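# Move shelf board from cart onto wall brackets

## Task

Take the shelf board off the cart (the cart is free to roll), set it level so it rests on both wall brackets, and slide it back until it meets the wall. Then release it and move the robot away. The robot must not topple over or be left leaning at the end, or the task counts as failed.

## Robot and tools

Robot: a Rainbow Robotics RB-Y1. It has a two-wheel differential base with two rear casters, 0.66 m long and 0.58 m wide, with its front edge 0.10 m ahead of the drive axle. It cannot drive sideways. Above the base is a folding torso (the lower part is called the leg), two 7-joint arms each ending in a parallel gripper, and a pan/tilt head. Each arm is rated for 3 kg. A loose object in the scene may occasionally get nudged by an outside force.

Frames: the base frame has its origin on the floor midway between the drive wheels, with x forward, y left and z up. The result reports chest, left_hand and right_hand in this frame. A hand point is the spot between its finger pads. The fingers point along the hand's -z axis and close along its x axis. Reported hand positions can be off, and more so when the arm is stretched far. The odometry frame is where the base frame was at scene start. base_odometry counts wheel rotation only, so wheel slip looks like real travel. Heading is positive to the left, within -3.142 to 3.142.

Tool execute_actions: "actions" is a list holding either one action or none. An empty list just reports the state and images. An action may contain the following:
- "base": exactly one relative move, measured from where the base last reported itself. {"translate_m": d} drives straight d metres, forward positive, -3 to 3. {"rotate_rad": d} turns in place d radians, counter-clockwise (left) positive, -3.2 to 3.2. A base move that would need more than about 8.67 s at its top speed is rejected.
- "joints": absolute targets, keyed by joint name. Angles are in radians; grippers are the gap between the pads in metres. Ranges: torso_squat_rad 0 to 1.2 (higher lowers the chest, which stays level). torso_shift_rad -0.3 to 0.6 (positive pushes the hips forward). torso_pitch_rad -0.2 to 1.4 (positive leans forward). torso_yaw_rad -1.5 to 1.5 (left positive). Shoulder pitch -2.356 to 2.356 (negative raises the arm forward). left_shoulder_roll_rad 0 to 3.141 and right_shoulder_roll_rad -3.141 to 0 (both lift their arm outward). Shoulder yaw -2.094 to 2.094. Elbow -2.617 to 0.01 (negative bends). Forearm roll -3.141 to 3.141. Wrist pitch -1.57 to 1.919 (negative tips the hand forward). Hand roll -2.705 to 2.705. Grippers 0 to 0.1. head_pan_rad -0.523 to 0.523 (left positive). head_tilt_rad -0.35 to 1.57 (positive looks down). The yaw and roll signs are the same on both arms. A joint counts as reached within ±0.02, and a gripper within ±0.004.
- "speeds": lowers top speeds for this action only. translate_m can be 0.05 to 0.4 m/s and rotate_rad 0.1 to 1.509 rad/s.
- "min_time_s": 0.1 to 8. It sets the shortest duration for every arm and head motion in the action.
The torso joints must also satisfy these combined limits: squat+shift<=1.52; squat-shift+pitch<=1.57; shift+0.5pitch-0.4squat<=0.7; shift+0.3pitch-0.5squat<=0.39. If a command breaks one, the torso moves only partway and reports off_target. Any unknown key or out-of-range value makes the whole call be rejected with no motion. "cameras" picks the images to return: head_camera, left_wrist_camera, right_wrist_camera, or all. Null or omitted means all, and [] means none.

Tool wait: seconds, 0 to 10. No new command is sent, and the result is the same as an empty action.
Tool zoom_image: camera name plus region [x0, y0, x1, y1] in pixels of that camera's most recent image, at most 504x504. The head image is 896x504 and the wrist images are 644x364.
Tool finished_scene: pass the scene number to end the scene. This cannot be undone, so call it only once the board is resting in place and the robot has backed off.

Reading results: base_status and joint_status give how each commanded motion ended. "done" means the target was reached; for the base it only means the wheels turned the full amount. "off_target" means the motion came to rest short and may still be pushing. "limit_stop_at_<name>" means a built-in limit stopped it. "limit_stop_at_own_body" means the guard halted an arm or the torso before it hit the robot's own body; move them apart. "contact_stop" means something pushed back hard. "time_out" means the motion ran too long. "stopped_with_arm" means the torso halted because an arm hit something. After contact_stop, time_out or stopped_with_arm, the whole group halts and holds, including joints the action didn't name. The groups are the torso, the left arm and the right arm. "joint command not followed" plus a "cause:" line means an arm's targets were withheld to avoid self-collision or arm-to-arm collision; follow the hint it gives. Gripper targets still run. on_its_own lists what you didn't command, and "held at" there is a target, not a position. Joints you leave out may still be driving toward earlier targets. The "pictures" line lists the order of the images. MOTOR HOT warns at 65 °C; an OVER-TEMPERATURE FAULT at 80 °C brakes that arm and halts the call. A torque fault, when an arm joint reaches its load limit, freezes everything for 10 s. The limits are 63 N m for the shoulders, 32.4 for the elbows and 22.5 for the wrist and forearm joints, and a carried load adds to these.

Grasping: to grip something, command the gripper at least 0.005 m narrower than the object. off_target is then expected.

After any stop, back off first in a separate action, arms before torso. Special case: if both hands share one object and the torso reports contact_stop as soon as it starts with nothing blocking it, resend every arm joint at its current joint_positions value, then resend the torso.

Avoid: arms striking or squeezing each other anywhere, grippers included. A hard press ends the run. Avoid heavy loads held far ahead of the drive wheels, which can tip the robot with nothing to stop it. The base keeps spinning its wheels against furniture, and a bent leg can poke past the front edge or shove the robot backward unseen. Also avoid dropping, slamming or hard shoves of the board, and holding loads so long that motors overheat. The robot keeps holding its last command while you deliberate.

Cameras: calibration (K, distortion, T_world_to_cam mapping the base frame to the camera) is given per camera. It may be slightly off, especially for the wrist cameras at long reach. Results list any camera whose pose changed.

Each tool is called after "Emit:" by a JSON object that holds its "fn" and its "kwargs", one argument or row to a line.

## Session

Emit:
{"fn": "execute_actions", "kwargs": {
  "actions": []
}}

Scene clock: 0.00 s.
base_odometry: x=+0.000 y=+0.000 heading=+0.000 (m, m, rad; odometry frame)
base_status: not commanded
joint_positions: torso_squat_rad=+0.350 torso_shift_rad=-0.001 torso_pitch_rad=+0.000 torso_yaw_rad=-0.001 left_shoulder_pitch_rad=+0.047 left_shoulder_roll_rad=+0.027 left_shoulder_yaw_rad=-0.050 left_elbow_rad=-0.290 left_forearm_roll_rad=+0.033 left_wrist_pitch_rad=+0.034 left_hand_roll_rad=+0.022 left_gripper_m=+0.101 right_shoulder_pitch_rad=-0.012 right_shoulder_roll_rad=-0.023 right_shoulder_yaw_rad=+0.023 right_elbow_rad=-0.230 right_forearm_roll_rad=+0.035 right_wrist_pitch_rad=-0.005 right_hand_roll_rad=+0.000 right_gripper_m=+0.099 head_pan_rad=+0.000 head_tilt_rad=+0.399
joint_status: not commanded
chest: x=-0.2287 y=+0.0004 z=+1.2474 quat_wxyz=(+1.000, +0.000, +0.000, +0.000) (m; base frame)
left_hand: x=-0.1298 y=+0.2353 z=+0.5691 quat_wxyz=(+0.994, +0.007, -0.105, +0.008) (m; base frame)
right_hand: x=-0.1076 y=-0.2340 z=+0.5724 quat_wxyz=(+0.992, -0.012, -0.122, +0.032) (m; base frame)
pictures: head_camera, left_wrist_camera, right_wrist_camera
Images, in order (width x height): head_camera 896x504, left_wrist_camera 644x364, right_wrist_camera 644x364.

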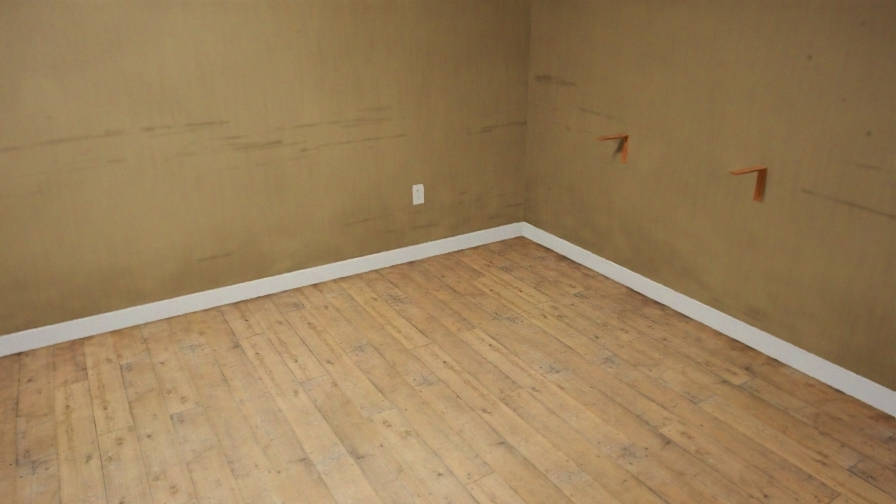

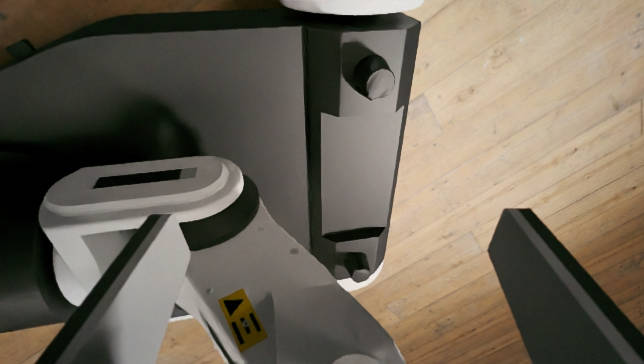

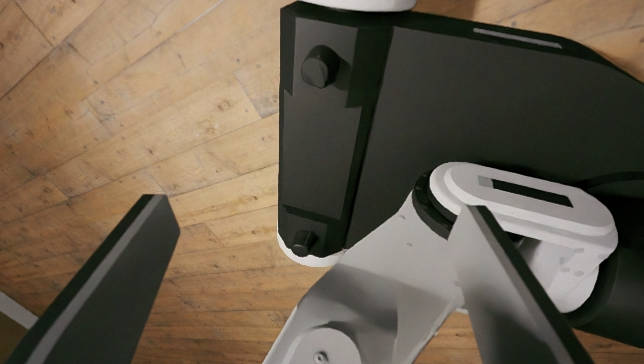

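Emit:
{"fn": "execute_actions", "kwargs": {
  "actions": [
    {"base":{"rotate_rad":-1.2}}
  ],
  "cameras": ["head_camera"]
}}

Emit:
{"fn": "execute_actions", "kwargs": {
  "actions": [
    {"base":{"rotate_rad":-1.2}}
  ],
  "cameras": ["head_camera"]
}}

Emit:
{"fn": "execute_actions", "kwargs": {
  "actions": [
    {"base":{"rotate_rad":-1.2}}
  ],
  "cameras": ["head_camera"]
}}

Emit:
{"fn": "execute_actions", "kwargs": {
  "actions": [
    {"base":{"rotate_rad":-1.2}}
  ],
  "cameras": ["head_camera"]
}}

Scene clock: 3.87 s.
base_odometry: x=+0.000 y=+0.000 heading=-1.199 (m, m, rad; odometry frame)
base_status: done
joint_positions: torso_squat_rad=+0.350 torso_shift_rad=-0.001 torso_pitch_rad=+0.000 torso_yaw_rad=-0.001 left_shoulder_pitch_rad=+0.047 left_shoulder_roll_rad=+0.027 left_shoulder_yaw_rad=-0.050 left_elbow_rad=-0.290 left_forearm_roll_rad=+0.033 left_wrist_pitch_rad=+0.034 left_hand_roll_rad=+0.022 left_gripper_m=+0.101 right_shoulder_pitch_rad=-0.012 right_shoulder_roll_rad=-0.023 right_shoulder_yaw_rad=+0.023 right_elbow_rad=-0.230 right_forearm_roll_rad=+0.035 right_wrist_pitch_rad=-0.005 right_hand_roll_rad=+0.000 right_gripper_m=+0.099 head_pan_rad=+0.000 head_tilt_rad=+0.399
joint_status: not commanded
chest: x=-0.2287 y=+0.0004 z=+1.2474 quat_wxyz=(+1.000, +0.000, +0.000, +0.000) (m; base frame)
left_hand: x=-0.1298 y=+0.2353 z=+0.5691 quat_wxyz=(+0.994, +0.007, -0.105, +0.008) (m; base frame)
right_hand: x=-0.1076 y=-0.2340 z=+0.5724 quat_wxyz=(+0.992, -0.012, -0.122, +0.032) (m; base frame)
pictures: head_camera
camera_calibration (this result's frames):
head_camera: T_world_to_cam=[[0.0425614, -0.998967, 0.0159088, -0.0105819], [-0.379757, -0.0309037, -0.92457, 1.32083], [0.924107, 0.0333095, -0.38068, 0.685602], [0, 0, 0, 1]] pos_world=[-0.131526, 0.00741039, 1.48236]
Images, in order (width x height): head_camera 896x504.

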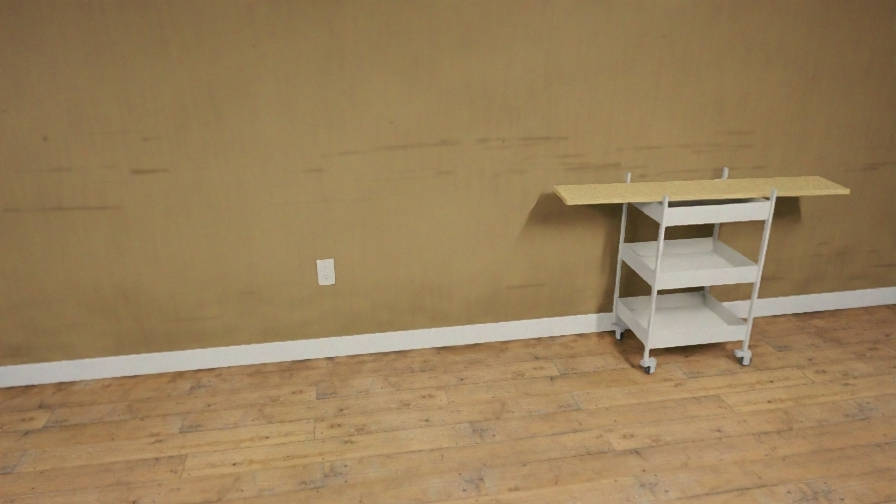

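Scene clock: 7.53 s.
base_odometry: x=+0.000 y=+0.000 heading=-2.399 (m, m, rad; odometry frame)
base_status: done
joint_positions: torso_squat_rad=+0.350 torso_shift_rad=-0.001 torso_pitch_rad=+0.000 torso_yaw_rad=-0.001 left_shoulder_pitch_rad=+0.047 left_shoulder_roll_rad=+0.027 left_shoulder_yaw_rad=-0.050 left_elbow_rad=-0.290 left_forearm_roll_rad=+0.033 left_wrist_pitch_rad=+0.034 left_hand_roll_rad=+0.022 left_gripper_m=+0.101 right_shoulder_pitch_rad=-0.012 right_shoulder_roll_rad=-0.023 right_shoulder_yaw_rad=+0.023 right_elbow_rad=-0.230 right_forearm_roll_rad=+0.035 right_wrist_pitch_rad=-0.005 right_hand_roll_rad=+0.000 right_gripper_m=+0.099 head_pan_rad=+0.000 head_tilt_rad=+0.399
joint_status: not commanded
chest: x=-0.2287 y=+0.0004 z=+1.2474 quat_wxyz=(+1.000, +0.000, +0.000, +0.000) (m; base frame)
left_hand: x=-0.1298 y=+0.2353 z=+0.5691 quat_wxyz=(+0.994, +0.007, -0.105, +0.008) (m; base frame)
right_hand: x=-0.1076 y=-0.2340 z=+0.5724 quat_wxyz=(+0.992, -0.012, -0.122, +0.032) (m; base frame)
pictures: head_camera
camera_calibration (this result's frames):
head_camera: T_world_to_cam=[[0.0425612, -0.998967, 0.015904, -0.0105793], [-0.379757, -0.0308991, -0.92457, 1.32083], [0.924107, 0.0333111, -0.38068, 0.685602], [0, 0, 0, 1]] pos_world=[-0.131526, 0.0074059, 1.48236]
Images, in order (width x height): head_camera 896x504.

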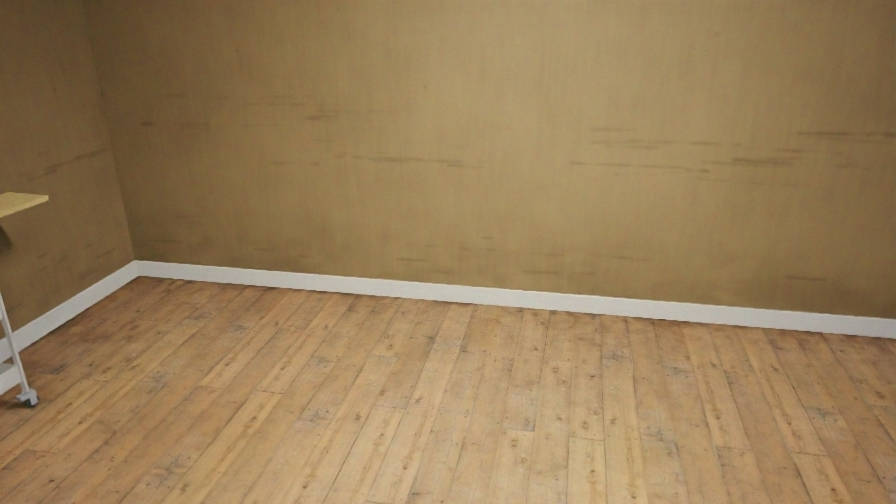

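Scene clock: 11.30 s.
base_odometry: x=+0.000 y=+0.001 heading=+2.685 (m, m, rad; odometry frame)
base_status: done
joint_positions: torso_squat_rad=+0.350 torso_shift_rad=-0.001 torso_pitch_rad=+0.000 torso_yaw_rad=-0.001 left_shoulder_pitch_rad=+0.047 left_shoulder_roll_rad=+0.027 left_shoulder_yaw_rad=-0.050 left_elbow_rad=-0.290 left_forearm_roll_rad=+0.033 left_wrist_pitch_rad=+0.034 left_hand_roll_rad=+0.022 left_gripper_m=+0.101 right_shoulder_pitch_rad=-0.012 right_shoulder_roll_rad=-0.023 right_shoulder_yaw_rad=+0.023 right_elbow_rad=-0.230 right_forearm_roll_rad=+0.035 right_wrist_pitch_rad=-0.005 right_hand_roll_rad=+0.000 right_gripper_m=+0.099 head_pan_rad=+0.000 head_tilt_rad=+0.399
joint_status: not commanded
chest: x=-0.2287 y=+0.0004 z=+1.2474 quat_wxyz=(+1.000, +0.000, +0.000, +0.000) (m; base frame)
left_hand: x=-0.1298 y=+0.2353 z=+0.5691 quat_wxyz=(+0.994, +0.007, -0.105, +0.008) (m; base frame)
right_hand: x=-0.1076 y=-0.2340 z=+0.5724 quat_wxyz=(+0.992, -0.012, -0.122, +0.032) (m; base frame)
pictures: head_camera
camera_calibration (this result's frames):
head_camera: T_world_to_cam=[[0.0425614, -0.998967, 0.0159008, -0.0105762], [-0.379757, -0.0308963, -0.92457, 1.32083], [0.924107, 0.0333125, -0.38068, 0.685602], [0, 0, 0, 1]] pos_world=[-0.131526, 0.00740434, 1.48236]
Images, in order (width x height): head_camera 896x504.

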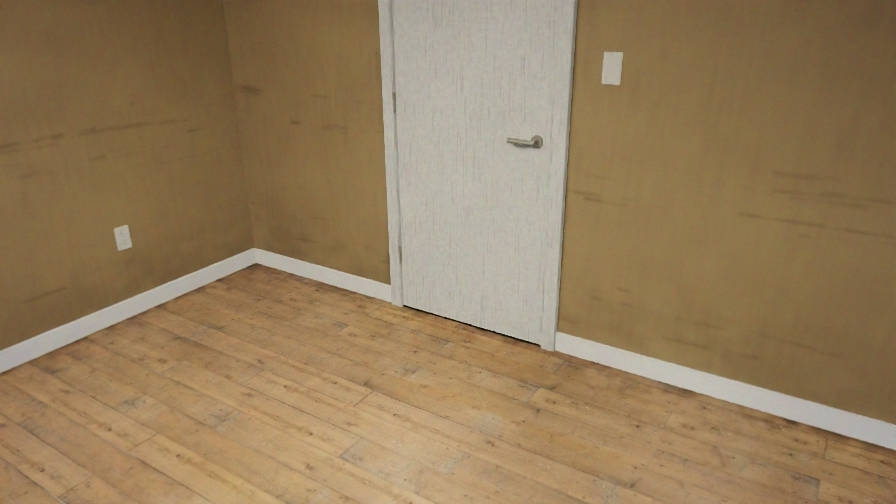

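Scene clock: 15.07 s.
base_odometry: x=+0.000 y=+0.000 heading=+1.486 (m, m, rad; odometry frame)
base_status: done
joint_positions: torso_squat_rad=+0.350 torso_shift_rad=-0.001 torso_pitch_rad=+0.000 torso_yaw_rad=-0.001 left_shoulder_pitch_rad=+0.047 left_shoulder_roll_rad=+0.027 left_shoulder_yaw_rad=-0.050 left_elbow_rad=-0.290 left_forearm_roll_rad=+0.033 left_wrist_pitch_rad=+0.034 left_hand_roll_rad=+0.022 left_gripper_m=+0.101 right_shoulder_pitch_rad=-0.012 right_shoulder_roll_rad=-0.023 right_shoulder_yaw_rad=+0.023 right_elbow_rad=-0.230 right_forearm_roll_rad=+0.035 right_wrist_pitch_rad=-0.005 right_hand_roll_rad=+0.000 right_gripper_m=+0.099 head_pan_rad=+0.000 head_tilt_rad=+0.399
joint_status: not commanded
chest: x=-0.2287 y=+0.0004 z=+1.2474 quat_wxyz=(+1.000, +0.000, +0.000, +0.000) (m; base frame)
left_hand: x=-0.1298 y=+0.2353 z=+0.5691 quat_wxyz=(+0.994, +0.007, -0.105, +0.008) (m; base frame)
right_hand: x=-0.1076 y=-0.2340 z=+0.5724 quat_wxyz=(+0.992, -0.012, -0.122, +0.032) (m; base frame)
pictures: head_camera
camera_calibration (this result's frames):
head_camera: T_world_to_cam=[[0.0425616, -0.998967, 0.0158999, -0.0105757], [-0.379758, -0.0308955, -0.92457, 1.32083], [0.924106, 0.0333131, -0.38068, 0.685602], [0, 0, 0, 1]] pos_world=[-0.131525, 0.00740336, 1.48236]
Images, in order (width x height): head_camera 896x504.

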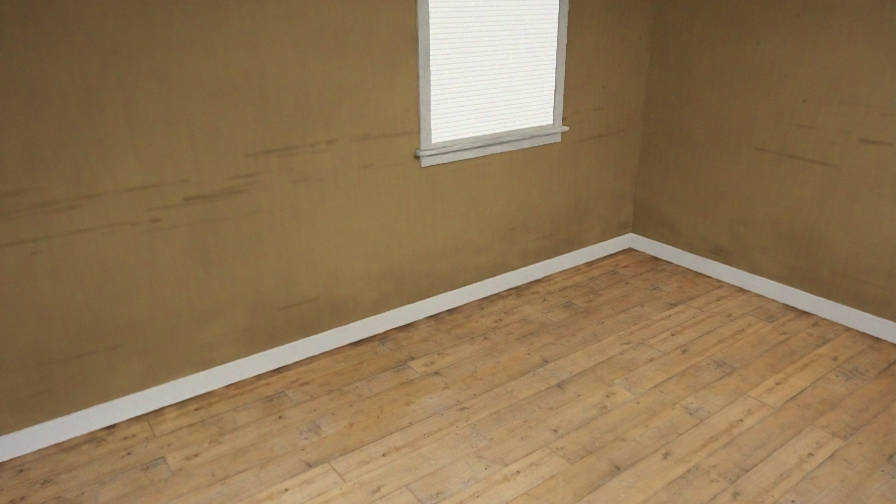

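Emit:
{"fn": "execute_actions", "kwargs": {
  "actions": [
    {"base":{"rotate_rad":-0.866},"joints":{"left_shoulder_pitch_rad":0,"right_shoulder_pitch_rad":0,"left_shoulder_roll_rad":0.25,"right_shoulder_roll_rad":-0.25,"left_shoulder_yaw_rad":0,"right_shoulder_yaw_rad":0,"left_elbow_rad":-1.57,"right_elbow_rad":-1.57,"left_forearm_roll_rad":0,"right_forearm_roll_rad":0,"left_wrist_pitch_rad":0,"right_wrist_pitch_rad":0,"left_hand_roll_rad":0.25,"right_hand_roll_rad":-0.25}}
  ],
  "cameras": []
}}

Emit:
{"fn": "execute_actions", "kwargs": {
  "actions": [
    {"base":{"translate_m":-1.5}}
  ],
  "cameras": []
}}

Emit:
{"fn": "execute_actions", "kwargs": {
  "actions": [
    {"base":{"rotate_rad":-1.571}}
  ],
  "cameras": []
}}

Emit:
{"fn": "execute_actions", "kwargs": {
  "actions": [
    {"base":{"translate_m":1.0},"joints":{"torso_squat_rad":0.85,"head_tilt_rad":0.5}}
  ]
}}

Scene clock: 18.67 s.
base_odometry: x=+0.000 y=+0.000 heading=+0.621 (m, m, rad; odometry frame)
base_status: done
joint_positions: torso_squat_rad=+0.350 torso_shift_rad=-0.001 torso_pitch_rad=+0.000 torso_yaw_rad=-0.001 left_shoulder_pitch_rad=+0.000 left_shoulder_roll_rad=+0.250 left_shoulder_yaw_rad=+0.000 left_elbow_rad=-1.570 left_forearm_roll_rad=+0.000 left_wrist_pitch_rad=+0.000 left_hand_roll_rad=+0.250 left_gripper_m=+0.101 right_shoulder_pitch_rad=+0.000 right_shoulder_roll_rad=-0.250 right_shoulder_yaw_rad=+0.000 right_elbow_rad=-1.570 right_forearm_roll_rad=+0.000 right_wrist_pitch_rad=+0.000 right_hand_roll_rad=-0.250 right_gripper_m=+0.099 head_pan_rad=+0.000 head_tilt_rad=+0.399
joint_status: all done
chest: x=-0.2287 y=+0.0004 z=+1.2474 quat_wxyz=(+1.000, +0.000, +0.000, -0.001) (m; base frame)
left_hand: x=+0.2892 y=+0.2957 z=+1.0297 quat_wxyz=(+0.707, +0.000, -0.707, +0.000) (m; base frame)
right_hand: x=+0.2887 y=-0.2961 z=+1.0299 quat_wxyz=(+0.707, +0.000, -0.707, +0.000) (m; base frame)
pictures: none
No camera images: the call's "cameras" was empty. Leave "cameras" out to get every camera's image.

Scene clock: 24.30 s.
base_odometry: x=-1.221 y=-0.871 heading=+0.619 (m, m, rad; odometry frame)
base_status: done
joint_positions: torso_squat_rad=+0.350 torso_shift_rad=-0.001 torso_pitch_rad=+0.000 torso_yaw_rad=-0.001 left_shoulder_pitch_rad=+0.000 left_shoulder_roll_rad=+0.250 left_shoulder_yaw_rad=+0.000 left_elbow_rad=-1.570 left_forearm_roll_rad=+0.000 left_wrist_pitch_rad=+0.000 left_hand_roll_rad=+0.250 left_gripper_m=+0.101 right_shoulder_pitch_rad=+0.000 right_shoulder_roll_rad=-0.250 right_shoulder_yaw_rad=+0.000 right_elbow_rad=-1.570 right_forearm_roll_rad=+0.000 right_wrist_pitch_rad=+0.000 right_hand_roll_rad=-0.250 right_gripper_m=+0.099 head_pan_rad=+0.000 head_tilt_rad=+0.399
joint_status: not commanded
chest: x=-0.2287 y=+0.0004 z=+1.2474 quat_wxyz=(+1.000, +0.000, +0.000, -0.001) (m; base frame)
left_hand: x=+0.2892 y=+0.2957 z=+1.0297 quat_wxyz=(+0.707, +0.000, -0.707, +0.000) (m; base frame)
right_hand: x=+0.2886 y=-0.2961 z=+1.0298 quat_wxyz=(+0.707, +0.000, -0.707, +0.000) (m; base frame)
pictures: none
No camera images: the call's "cameras" was empty. Leave "cameras" out to get every camera's image.

Scene clock: 28.33 s.
base_odometry: x=-1.221 y=-0.871 heading=-0.952 (m, m, rad; odometry frame)
base_status: done
joint_positions: torso_squat_rad=+0.350 torso_shift_rad=-0.001 torso_pitch_rad=+0.000 torso_yaw_rad=-0.001 left_shoulder_pitch_rad=+0.000 left_shoulder_roll_rad=+0.250 left_shoulder_yaw_rad=+0.000 left_elbow_rad=-1.570 left_forearm_roll_rad=+0.000 left_wrist_pitch_rad=+0.000 left_hand_roll_rad=+0.250 left_gripper_m=+0.101 right_shoulder_pitch_rad=+0.000 right_shoulder_roll_rad=-0.250 right_shoulder_yaw_rad=+0.000 right_elbow_rad=-1.570 right_forearm_roll_rad=+0.000 right_wrist_pitch_rad=+0.000 right_hand_roll_rad=-0.250 right_gripper_m=+0.099 head_pan_rad=+0.000 head_tilt_rad=+0.399
joint_status: not commanded
chest: x=-0.2287 y=+0.0004 z=+1.2474 quat_wxyz=(+1.000, +0.000, +0.000, -0.001) (m; base frame)
left_hand: x=+0.2892 y=+0.2957 z=+1.0298 quat_wxyz=(+0.707, +0.000, -0.707, +0.000) (m; base frame)
right_hand: x=+0.2886 y=-0.2962 z=+1.0298 quat_wxyz=(+0.707, +0.000, -0.707, +0.000) (m; base frame)
pictures: none
No camera images: the call's "cameras" was empty. Leave "cameras" out to get every camera's image.

Scene clock: 32.43 s.
base_odometry: x=-0.641 y=-1.686 heading=-0.953 (m, m, rad; odometry frame)
base_status: done
joint_positions: torso_squat_rad=+0.850 torso_shift_rad=-0.001 torso_pitch_rad=+0.000 torso_yaw_rad=-0.001 left_shoulder_pitch_rad=+0.000 left_shoulder_roll_rad=+0.250 left_shoulder_yaw_rad=+0.000 left_elbow_rad=-1.570 left_forearm_roll_rad=+0.000 left_wrist_pitch_rad=+0.000 left_hand_roll_rad=+0.250 left_gripper_m=+0.101 right_shoulder_pitch_rad=+0.000 right_shoulder_roll_rad=-0.250 right_shoulder_yaw_rad=+0.000 right_elbow_rad=-1.570 right_forearm_roll_rad=+0.000 right_wrist_pitch_rad=+0.000 right_hand_roll_rad=-0.250 right_gripper_m=+0.099 head_pan_rad=+0.000 head_tilt_rad=+0.500
joint_status: all done
chest: x=-0.2285 y=+0.0003 z=+1.0519 quat_wxyz=(+1.000, +0.000, +0.000, -0.001) (m; base frame)
left_hand: x=+0.2894 y=+0.2956 z=+0.8342 quat_wxyz=(+0.707, +0.000, -0.707, +0.000) (m; base frame)
right_hand: x=+0.2888 y=-0.2962 z=+0.8343 quat_wxyz=(+0.707, +0.000, -0.707, +0.000) (m; base frame)
pictures: head_camera, left_wrist_camera, right_wrist_camera
camera_calibration (this result's frames):
head_camera: T_world_to_cam=[[0.0439264, -0.998969, 0.0114715, -0.00175298], [-0.470863, -0.0308291, -0.881668, 1.06762], [0.881112, 0.033327, -0.471732, 0.716093], [0, 0, 0, 1]] pos_world=[-0.128178, 0.00729745, 1.27911]
left_wrist_camera: T_world_to_cam=[[0.0273134, -0.0468852, 0.998527, -0.822469], [-0.60274, -0.797662, -0.0209665, 0.465208], [0.79747, -0.60128, -0.0500465, 0.0712203], [0, 0, 0, 1]] pos_world=[0.246068, 0.37534, 0.834576]
right_wrist_camera: T_world_to_cam=[[0.0135517, -0.038164, -0.99918, 0.810484], [-0.638776, 0.768453, -0.0380149, 0.475844], [0.769273, 0.638767, -0.0139644, 0.066697], [0, 0, 0, 1]] pos_world=[0.241666, -0.377337, 0.82884]
Images, in order (width x height): head_camera 896x504, left_wrist_camera 644x364, right_wrist_camera 644x364.

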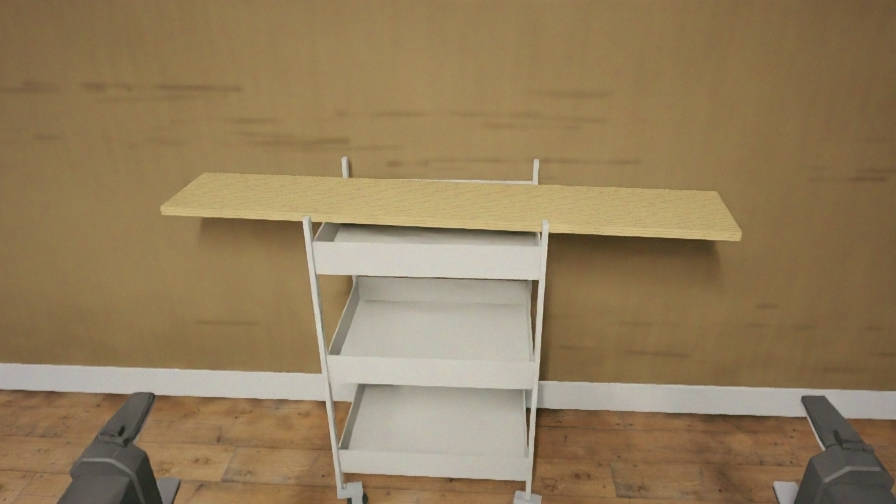

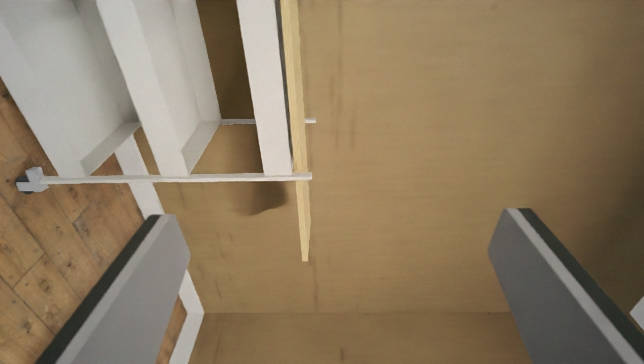

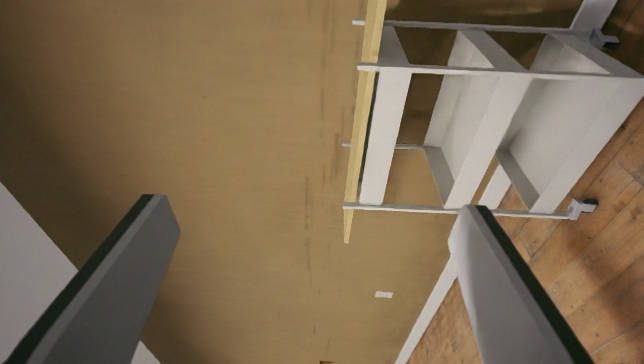

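Emit:
{"fn": "execute_actions", "kwargs": {
  "actions": [
    {"base":{"rotate_rad":0.2},"joints":{"torso_squat_rad":0.91,"head_tilt_rad":0.75}}
  ],
  "cameras": []
}}

Emit:
{"fn": "execute_actions", "kwargs": {
  "actions": [
    {"base":{"translate_m":0.4}}
  ],
  "cameras": []
}}

Emit:
{"fn": "execute_actions", "kwargs": {
  "actions": [
    {"base":{"rotate_rad":-0.22}}
  ]
}}

Scene clock: 34.57 s.
base_odometry: x=-0.641 y=-1.686 heading=-0.753 (m, m, rad; odometry frame)
base_status: done
joint_positions: torso_squat_rad=+0.910 torso_shift_rad=-0.001 torso_pitch_rad=+0.000 torso_yaw_rad=-0.001 left_shoulder_pitch_rad=+0.000 left_shoulder_roll_rad=+0.250 left_shoulder_yaw_rad=+0.000 left_elbow_rad=-1.570 left_forearm_roll_rad=+0.000 left_wrist_pitch_rad=+0.000 left_hand_roll_rad=+0.250 left_gripper_m=+0.101 right_shoulder_pitch_rad=+0.000 right_shoulder_roll_rad=-0.250 right_shoulder_yaw_rad=+0.000 right_elbow_rad=-1.570 right_forearm_roll_rad=+0.000 right_wrist_pitch_rad=+0.000 right_hand_roll_rad=-0.250 right_gripper_m=+0.099 head_pan_rad=+0.000 head_tilt_rad=+0.750
joint_status: all done
chest: x=-0.2286 y=+0.0002 z=+1.0195 quat_wxyz=(+1.000, +0.000, +0.000, -0.001) (m; base frame)
left_hand: x=+0.2894 y=+0.2956 z=+0.8019 quat_wxyz=(+0.707, +0.000, -0.707, +0.000) (m; base frame)
right_hand: x=+0.2888 y=-0.2963 z=+0.8020 quat_wxyz=(+0.707, +0.000, -0.707, +0.000) (m; base frame)
pictures: none
No camera images: the call's "cameras" was empty. Leave "cameras" out to get every camera's image.

Scene clock: 37.07 s.
base_odometry: x=-0.349 y=-1.960 heading=-0.753 (m, m, rad; odometry frame)
base_status: done
joint_positions: torso_squat_rad=+0.910 torso_shift_rad=-0.001 torso_pitch_rad=+0.000 torso_yaw_rad=-0.001 left_shoulder_pitch_rad=+0.000 left_shoulder_roll_rad=+0.250 left_shoulder_yaw_rad=+0.000 left_elbow_rad=-1.570 left_forearm_roll_rad=+0.000 left_wrist_pitch_rad=+0.000 left_hand_roll_rad=+0.250 left_gripper_m=+0.101 right_shoulder_pitch_rad=+0.000 right_shoulder_roll_rad=-0.250 right_shoulder_yaw_rad=+0.000 right_elbow_rad=-1.570 right_forearm_roll_rad=+0.000 right_wrist_pitch_rad=+0.000 right_hand_roll_rad=-0.250 right_gripper_m=+0.099 head_pan_rad=+0.000 head_tilt_rad=+0.750
joint_status: not commanded
chest: x=-0.2284 y=+0.0002 z=+1.0196 quat_wxyz=(+1.000, +0.000, +0.000, -0.001) (m; base frame)
left_hand: x=+0.2895 y=+0.2956 z=+0.8018 quat_wxyz=(+0.707, +0.000, -0.707, +0.000) (m; base frame)
right_hand: x=+0.2889 y=-0.2963 z=+0.8019 quat_wxyz=(+0.707, +0.000, -0.707, +0.000) (m; base frame)
pictures: none
No camera images: the call's "cameras" was empty. Leave "cameras" out to get every camera's image.

Scene clock: 38.93 s.
base_odometry: x=-0.349 y=-1.960 heading=-0.972 (m, m, rad; odometry frame)
base_status: done
joint_positions: torso_squat_rad=+0.910 torso_shift_rad=-0.001 torso_pitch_rad=+0.000 torso_yaw_rad=-0.001 left_shoulder_pitch_rad=+0.000 left_shoulder_roll_rad=+0.250 left_shoulder_yaw_rad=+0.000 left_elbow_rad=-1.570 left_forearm_roll_rad=+0.000 left_wrist_pitch_rad=+0.000 left_hand_roll_rad=+0.250 left_gripper_m=+0.101 right_shoulder_pitch_rad=+0.000 right_shoulder_roll_rad=-0.250 right_shoulder_yaw_rad=+0.000 right_elbow_rad=-1.570 right_forearm_roll_rad=+0.000 right_wrist_pitch_rad=+0.000 right_hand_roll_rad=-0.250 right_gripper_m=+0.099 head_pan_rad=+0.000 head_tilt_rad=+0.750
joint_status: not commanded
chest: x=-0.2284 y=+0.0003 z=+1.0196 quat_wxyz=(+1.000, +0.000, +0.000, -0.001) (m; base frame)
left_hand: x=+0.2895 y=+0.2956 z=+0.8018 quat_wxyz=(+0.707, +0.000, -0.707, +0.000) (m; base frame)
right_hand: x=+0.2889 y=-0.2963 z=+0.8019 quat_wxyz=(+0.707, +0.000, -0.707, +0.000) (m; base frame)
pictures: head_camera, left_wrist_camera, right_wrist_camera
camera_calibration (this result's frames):
head_camera: T_world_to_cam=[[0.0453512, -0.998971, 0.000100326, 0.0127635], [-0.674425, -0.0306916, -0.737705, 0.821529], [0.736949, 0.0333882, -0.675123, 0.919047], [0, 0, 0, 1]] pos_world=[-0.123811, 0.00727907, 1.22651]
left_wrist_camera: T_world_to_cam=[[0.027397, -0.0468846, 0.998525, -0.79014], [-0.602744, -0.797661, -0.0209155, 0.464512], [0.797464, -0.601281, -0.050113, 0.069597], [0, 0, 0, 1]] pos_world=[0.246128, 0.375325, 0.802177]
right_wrist_camera: T_world_to_cam=[[0.0134969, -0.0381862, -0.999179, 0.778135], [-0.638788, 0.768444, -0.0379968, 0.474649], [0.769264, 0.638777, -0.0140213, 0.0662572], [0, 0, 0, 1]] pos_world=[0.241729, -0.377351, 0.796461]
Images, in order (width x height): head_camera 896x504, left_wrist_camera 644x364, right_wrist_camera 644x364.

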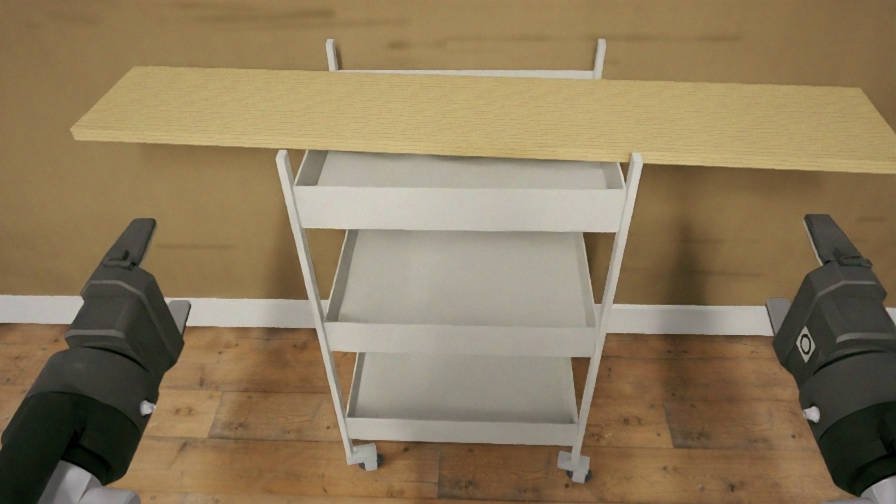

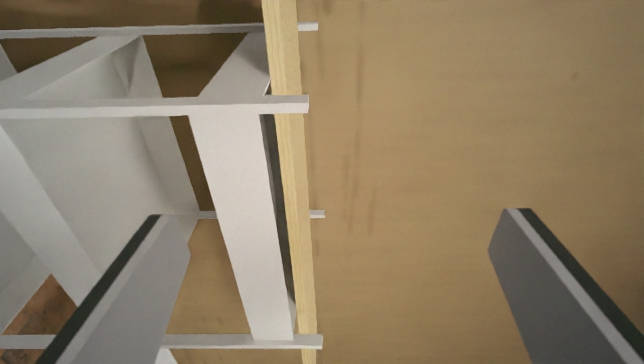

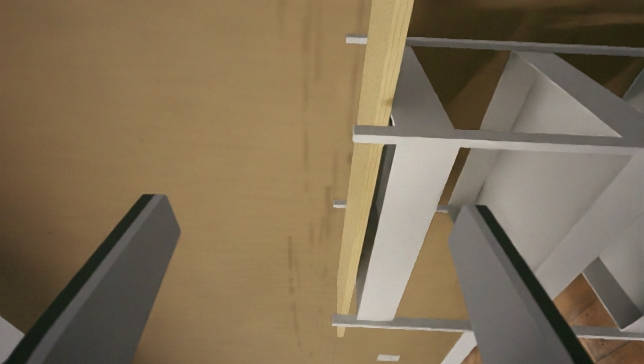

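Emit:
{"fn": "execute_actions", "kwargs": {
  "actions": [
    {"joints":{"torso_squat_rad":0.975,"torso_yaw_rad":-0.03}}
  ],
  "cameras": []
}}

Emit:
{"fn": "execute_actions", "kwargs": {
  "actions": [
    {"base":{"translate_m":0.24},"speeds":{"translate_m":0.1}}
  ]
}}

Scene clock: 40.00 s.
base_odometry: x=-0.349 y=-1.960 heading=-0.972 (m, m, rad; odometry frame)
base_status: not commanded
joint_positions: torso_squat_rad=+0.975 torso_shift_rad=-0.001 torso_pitch_rad=+0.000 torso_yaw_rad=-0.030 left_shoulder_pitch_rad=+0.000 left_shoulder_roll_rad=+0.250 left_shoulder_yaw_rad=+0.000 left_elbow_rad=-1.570 left_forearm_roll_rad=+0.000 left_wrist_pitch_rad=+0.000 left_hand_roll_rad=+0.250 left_gripper_m=+0.101 right_shoulder_pitch_rad=+0.000 right_shoulder_roll_rad=-0.250 right_shoulder_yaw_rad=+0.000 right_elbow_rad=-1.570 right_forearm_roll_rad=+0.000 right_wrist_pitch_rad=+0.000 right_hand_roll_rad=-0.250 right_gripper_m=+0.099 head_pan_rad=+0.000 head_tilt_rad=+0.750
joint_status: all done
chest: x=-0.2285 y=+0.0002 z=+0.9827 quat_wxyz=(+1.000, +0.000, +0.000, -0.015) (m; base frame)
left_hand: x=+0.2978 y=+0.2805 z=+0.7651 quat_wxyz=(+0.707, -0.011, -0.707, -0.011) (m; base frame)
right_hand: x=+0.2800 y=-0.3111 z=+0.7652 quat_wxyz=(+0.707, -0.011, -0.707, -0.011) (m; base frame)
pictures: none
No camera images: the call's "cameras" was empty. Leave "cameras" out to get every camera's image.

Scene clock: 43.53 s.
base_odometry: x=-0.214 y=-2.158 heading=-0.973 (m, m, rad; odometry frame)
base_status: done
joint_positions: torso_squat_rad=+0.975 torso_shift_rad=-0.001 torso_pitch_rad=+0.000 torso_yaw_rad=-0.030 left_shoulder_pitch_rad=+0.000 left_shoulder_roll_rad=+0.250 left_shoulder_yaw_rad=+0.000 left_elbow_rad=-1.570 left_forearm_roll_rad=+0.000 left_wrist_pitch_rad=+0.000 left_hand_roll_rad=+0.250 left_gripper_m=+0.101 right_shoulder_pitch_rad=+0.000 right_shoulder_roll_rad=-0.250 right_shoulder_yaw_rad=+0.000 right_elbow_rad=-1.570 right_forearm_roll_rad=+0.000 right_wrist_pitch_rad=+0.000 right_hand_roll_rad=-0.250 right_gripper_m=+0.099 head_pan_rad=+0.000 head_tilt_rad=+0.750
joint_status: not commanded
chest: x=-0.2284 y=+0.0002 z=+0.9827 quat_wxyz=(+1.000, +0.000, +0.000, -0.015) (m; base frame)
left_hand: x=+0.2978 y=+0.2805 z=+0.7650 quat_wxyz=(+0.707, -0.011, -0.707, -0.011) (m; base frame)
right_hand: x=+0.2801 y=-0.3111 z=+0.7651 quat_wxyz=(+0.707, -0.011, -0.707, -0.011) (m; base frame)
pictures: head_camera, left_wrist_camera, right_wrist_camera
camera_calibration (this result's frames):
head_camera: T_world_to_cam=[[0.0164143, -0.999865, 0.0000979656, 0.00614177], [-0.674958, -0.0111527, -0.737772, 0.794299], [0.737674, 0.0120439, -0.67505, 0.894306], [0, 0, 0, 1]] pos_world=[-0.123688, 0.00422863, 1.18971]
left_wrist_camera: T_world_to_cam=[[0.0259467, -0.047666, 0.998526, -0.753715], [-0.625574, -0.779883, -0.0209732, 0.458558], [0.779733, -0.624108, -0.050054, 0.0636457], [0, 0, 0, 1]] pos_world=[0.256792, 0.361417, 0.765408]
right_wrist_camera: T_world_to_cam=[[0.0124328, -0.038555, -0.999179, 0.74111], [-0.616258, 0.786626, -0.0380214, 0.478424], [0.787446, 0.616225, -0.0139799, 0.0698792], [0, 0, 0, 1]] pos_world=[0.230593, -0.390829, 0.759669]
Images, in order (width x height): head_camera 896x504, left_wrist_camera 644x364, right_wrist_camera 644x364.

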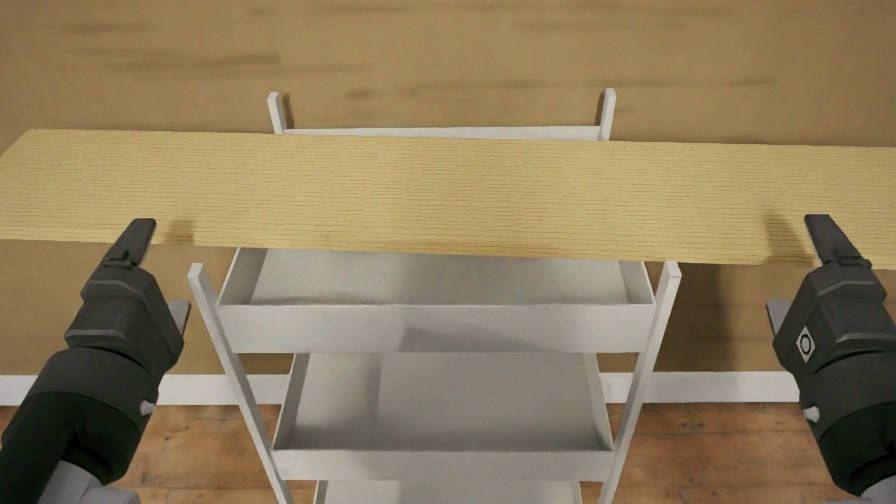

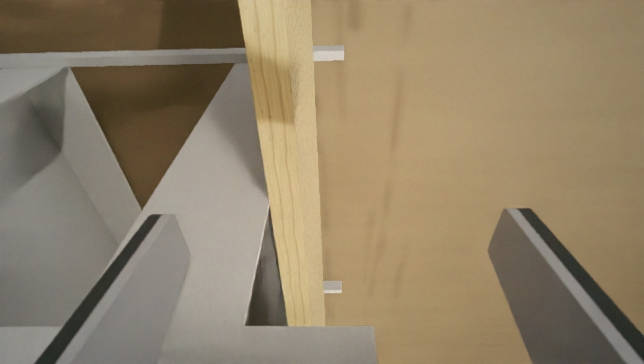

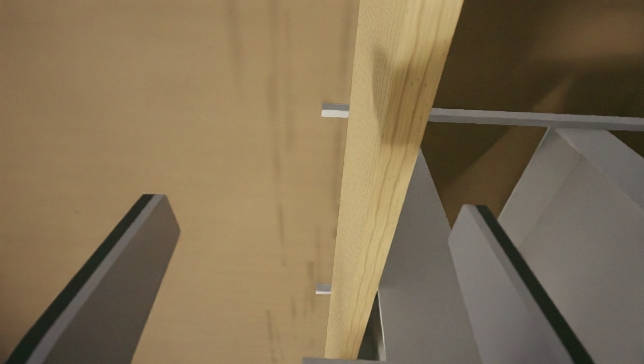

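Emit:
{"fn": "execute_actions", "kwargs": {
  "actions": [
    {"joints":{"torso_squat_rad":1.03,"left_shoulder_roll_rad":0.36,"left_hand_roll_rad":0.36}}
  ],
  "cameras": []
}}

Emit:
{"fn": "execute_actions", "kwargs": {
  "actions": [
    {"base":{"translate_m":0.07},"speeds":{"translate_m":0.05}}
  ]
}}

Scene clock: 44.57 s.
base_odometry: x=-0.214 y=-2.158 heading=-0.973 (m, m, rad; odometry frame)
base_status: not commanded
joint_positions: torso_squat_rad=+1.030 torso_shift_rad=-0.001 torso_pitch_rad=+0.000 torso_yaw_rad=-0.030 left_shoulder_pitch_rad=+0.000 left_shoulder_roll_rad=+0.360 left_shoulder_yaw_rad=+0.000 left_elbow_rad=-1.570 left_forearm_roll_rad=+0.000 left_wrist_pitch_rad=+0.000 left_hand_roll_rad=+0.360 left_gripper_m=+0.101 right_shoulder_pitch_rad=+0.000 right_shoulder_roll_rad=-0.250 right_shoulder_yaw_rad=+0.000 right_elbow_rad=-1.570 right_forearm_roll_rad=+0.000 right_wrist_pitch_rad=+0.000 right_hand_roll_rad=-0.250 right_gripper_m=+0.099 head_pan_rad=+0.000 head_tilt_rad=+0.750
joint_status: all done
chest: x=-0.2285 y=+0.0002 z=+0.9503 quat_wxyz=(+1.000, +0.000, +0.000, -0.015) (m; base frame)
left_hand: x=+0.2988 y=+0.3128 z=+0.7428 quat_wxyz=(+0.707, -0.011, -0.707, -0.010) (m; base frame)
right_hand: x=+0.2801 y=-0.3112 z=+0.7327 quat_wxyz=(+0.707, -0.011, -0.707, -0.011) (m; base frame)
pictures: none
No camera images: the call's "cameras" was empty. Leave "cameras" out to get every camera's image.

Scene clock: 46.87 s.
base_odometry: x=-0.174 y=-2.216 heading=-0.974 (m, m, rad; odometry frame)
base_status: done
joint_positions: torso_squat_rad=+1.030 torso_shift_rad=-0.001 torso_pitch_rad=+0.000 torso_yaw_rad=-0.030 left_shoulder_pitch_rad=+0.000 left_shoulder_roll_rad=+0.360 left_shoulder_yaw_rad=+0.000 left_elbow_rad=-1.570 left_forearm_roll_rad=+0.000 left_wrist_pitch_rad=+0.000 left_hand_roll_rad=+0.360 left_gripper_m=+0.101 right_shoulder_pitch_rad=+0.000 right_shoulder_roll_rad=-0.250 right_shoulder_yaw_rad=+0.000 right_elbow_rad=-1.570 right_forearm_roll_rad=+0.000 right_wrist_pitch_rad=+0.000 right_hand_roll_rad=-0.250 right_gripper_m=+0.099 head_pan_rad=+0.000 head_tilt_rad=+0.750
joint_status: not commanded
chest: x=-0.2284 y=+0.0002 z=+0.9503 quat_wxyz=(+1.000, +0.000, +0.000, -0.015) (m; base frame)
left_hand: x=+0.2988 y=+0.3128 z=+0.7427 quat_wxyz=(+0.707, -0.011, -0.707, -0.010) (m; base frame)
right_hand: x=+0.2801 y=-0.3112 z=+0.7327 quat_wxyz=(+0.707, -0.011, -0.707, -0.011) (m; base frame)
pictures: head_camera, left_wrist_camera, right_wrist_camera
camera_calibration (this result's frames):
head_camera: T_world_to_cam=[[0.0164021, -0.999865, 0.0000976868, 0.00612547], [-0.674962, -0.0111444, -0.737769, 0.770379], [0.737671, 0.012035, -0.675054, 0.872386], [0, 0, 0, 1]] pos_world=[-0.123658, 0.00421084, 1.15727]
left_wrist_camera: T_world_to_cam=[[0.0258859, -0.0475939, 0.998531, -0.72996], [-0.625303, -0.7801, -0.0209722, 0.483909], [0.779952, -0.623842, -0.0499543, 0.0817053], [0, 0, 0, 1]] pos_world=[0.25776, 0.393727, 0.743118]
right_wrist_camera: T_world_to_cam=[[0.0124137, -0.038595, -0.999178, 0.708679], [-0.616231, 0.786646, -0.0380416, 0.477252], [0.787468, 0.616196, -0.0140182, 0.0694525], [0, 0, 0, 1]] pos_world=[0.230609, -0.390874, 0.727225]
Images, in order (width x height): head_camera 896x504, left_wrist_camera 644x364, right_wrist_camera 644x364.

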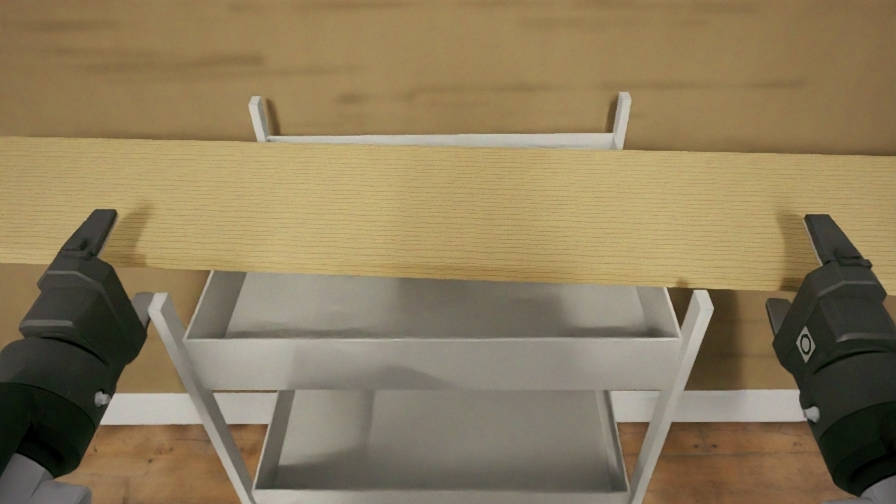

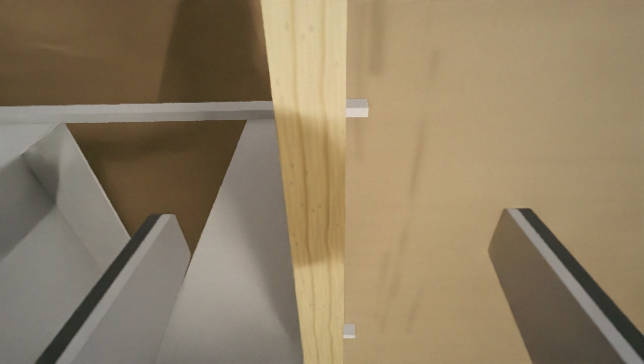

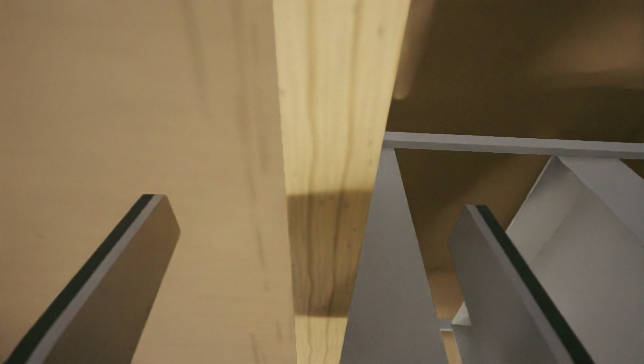

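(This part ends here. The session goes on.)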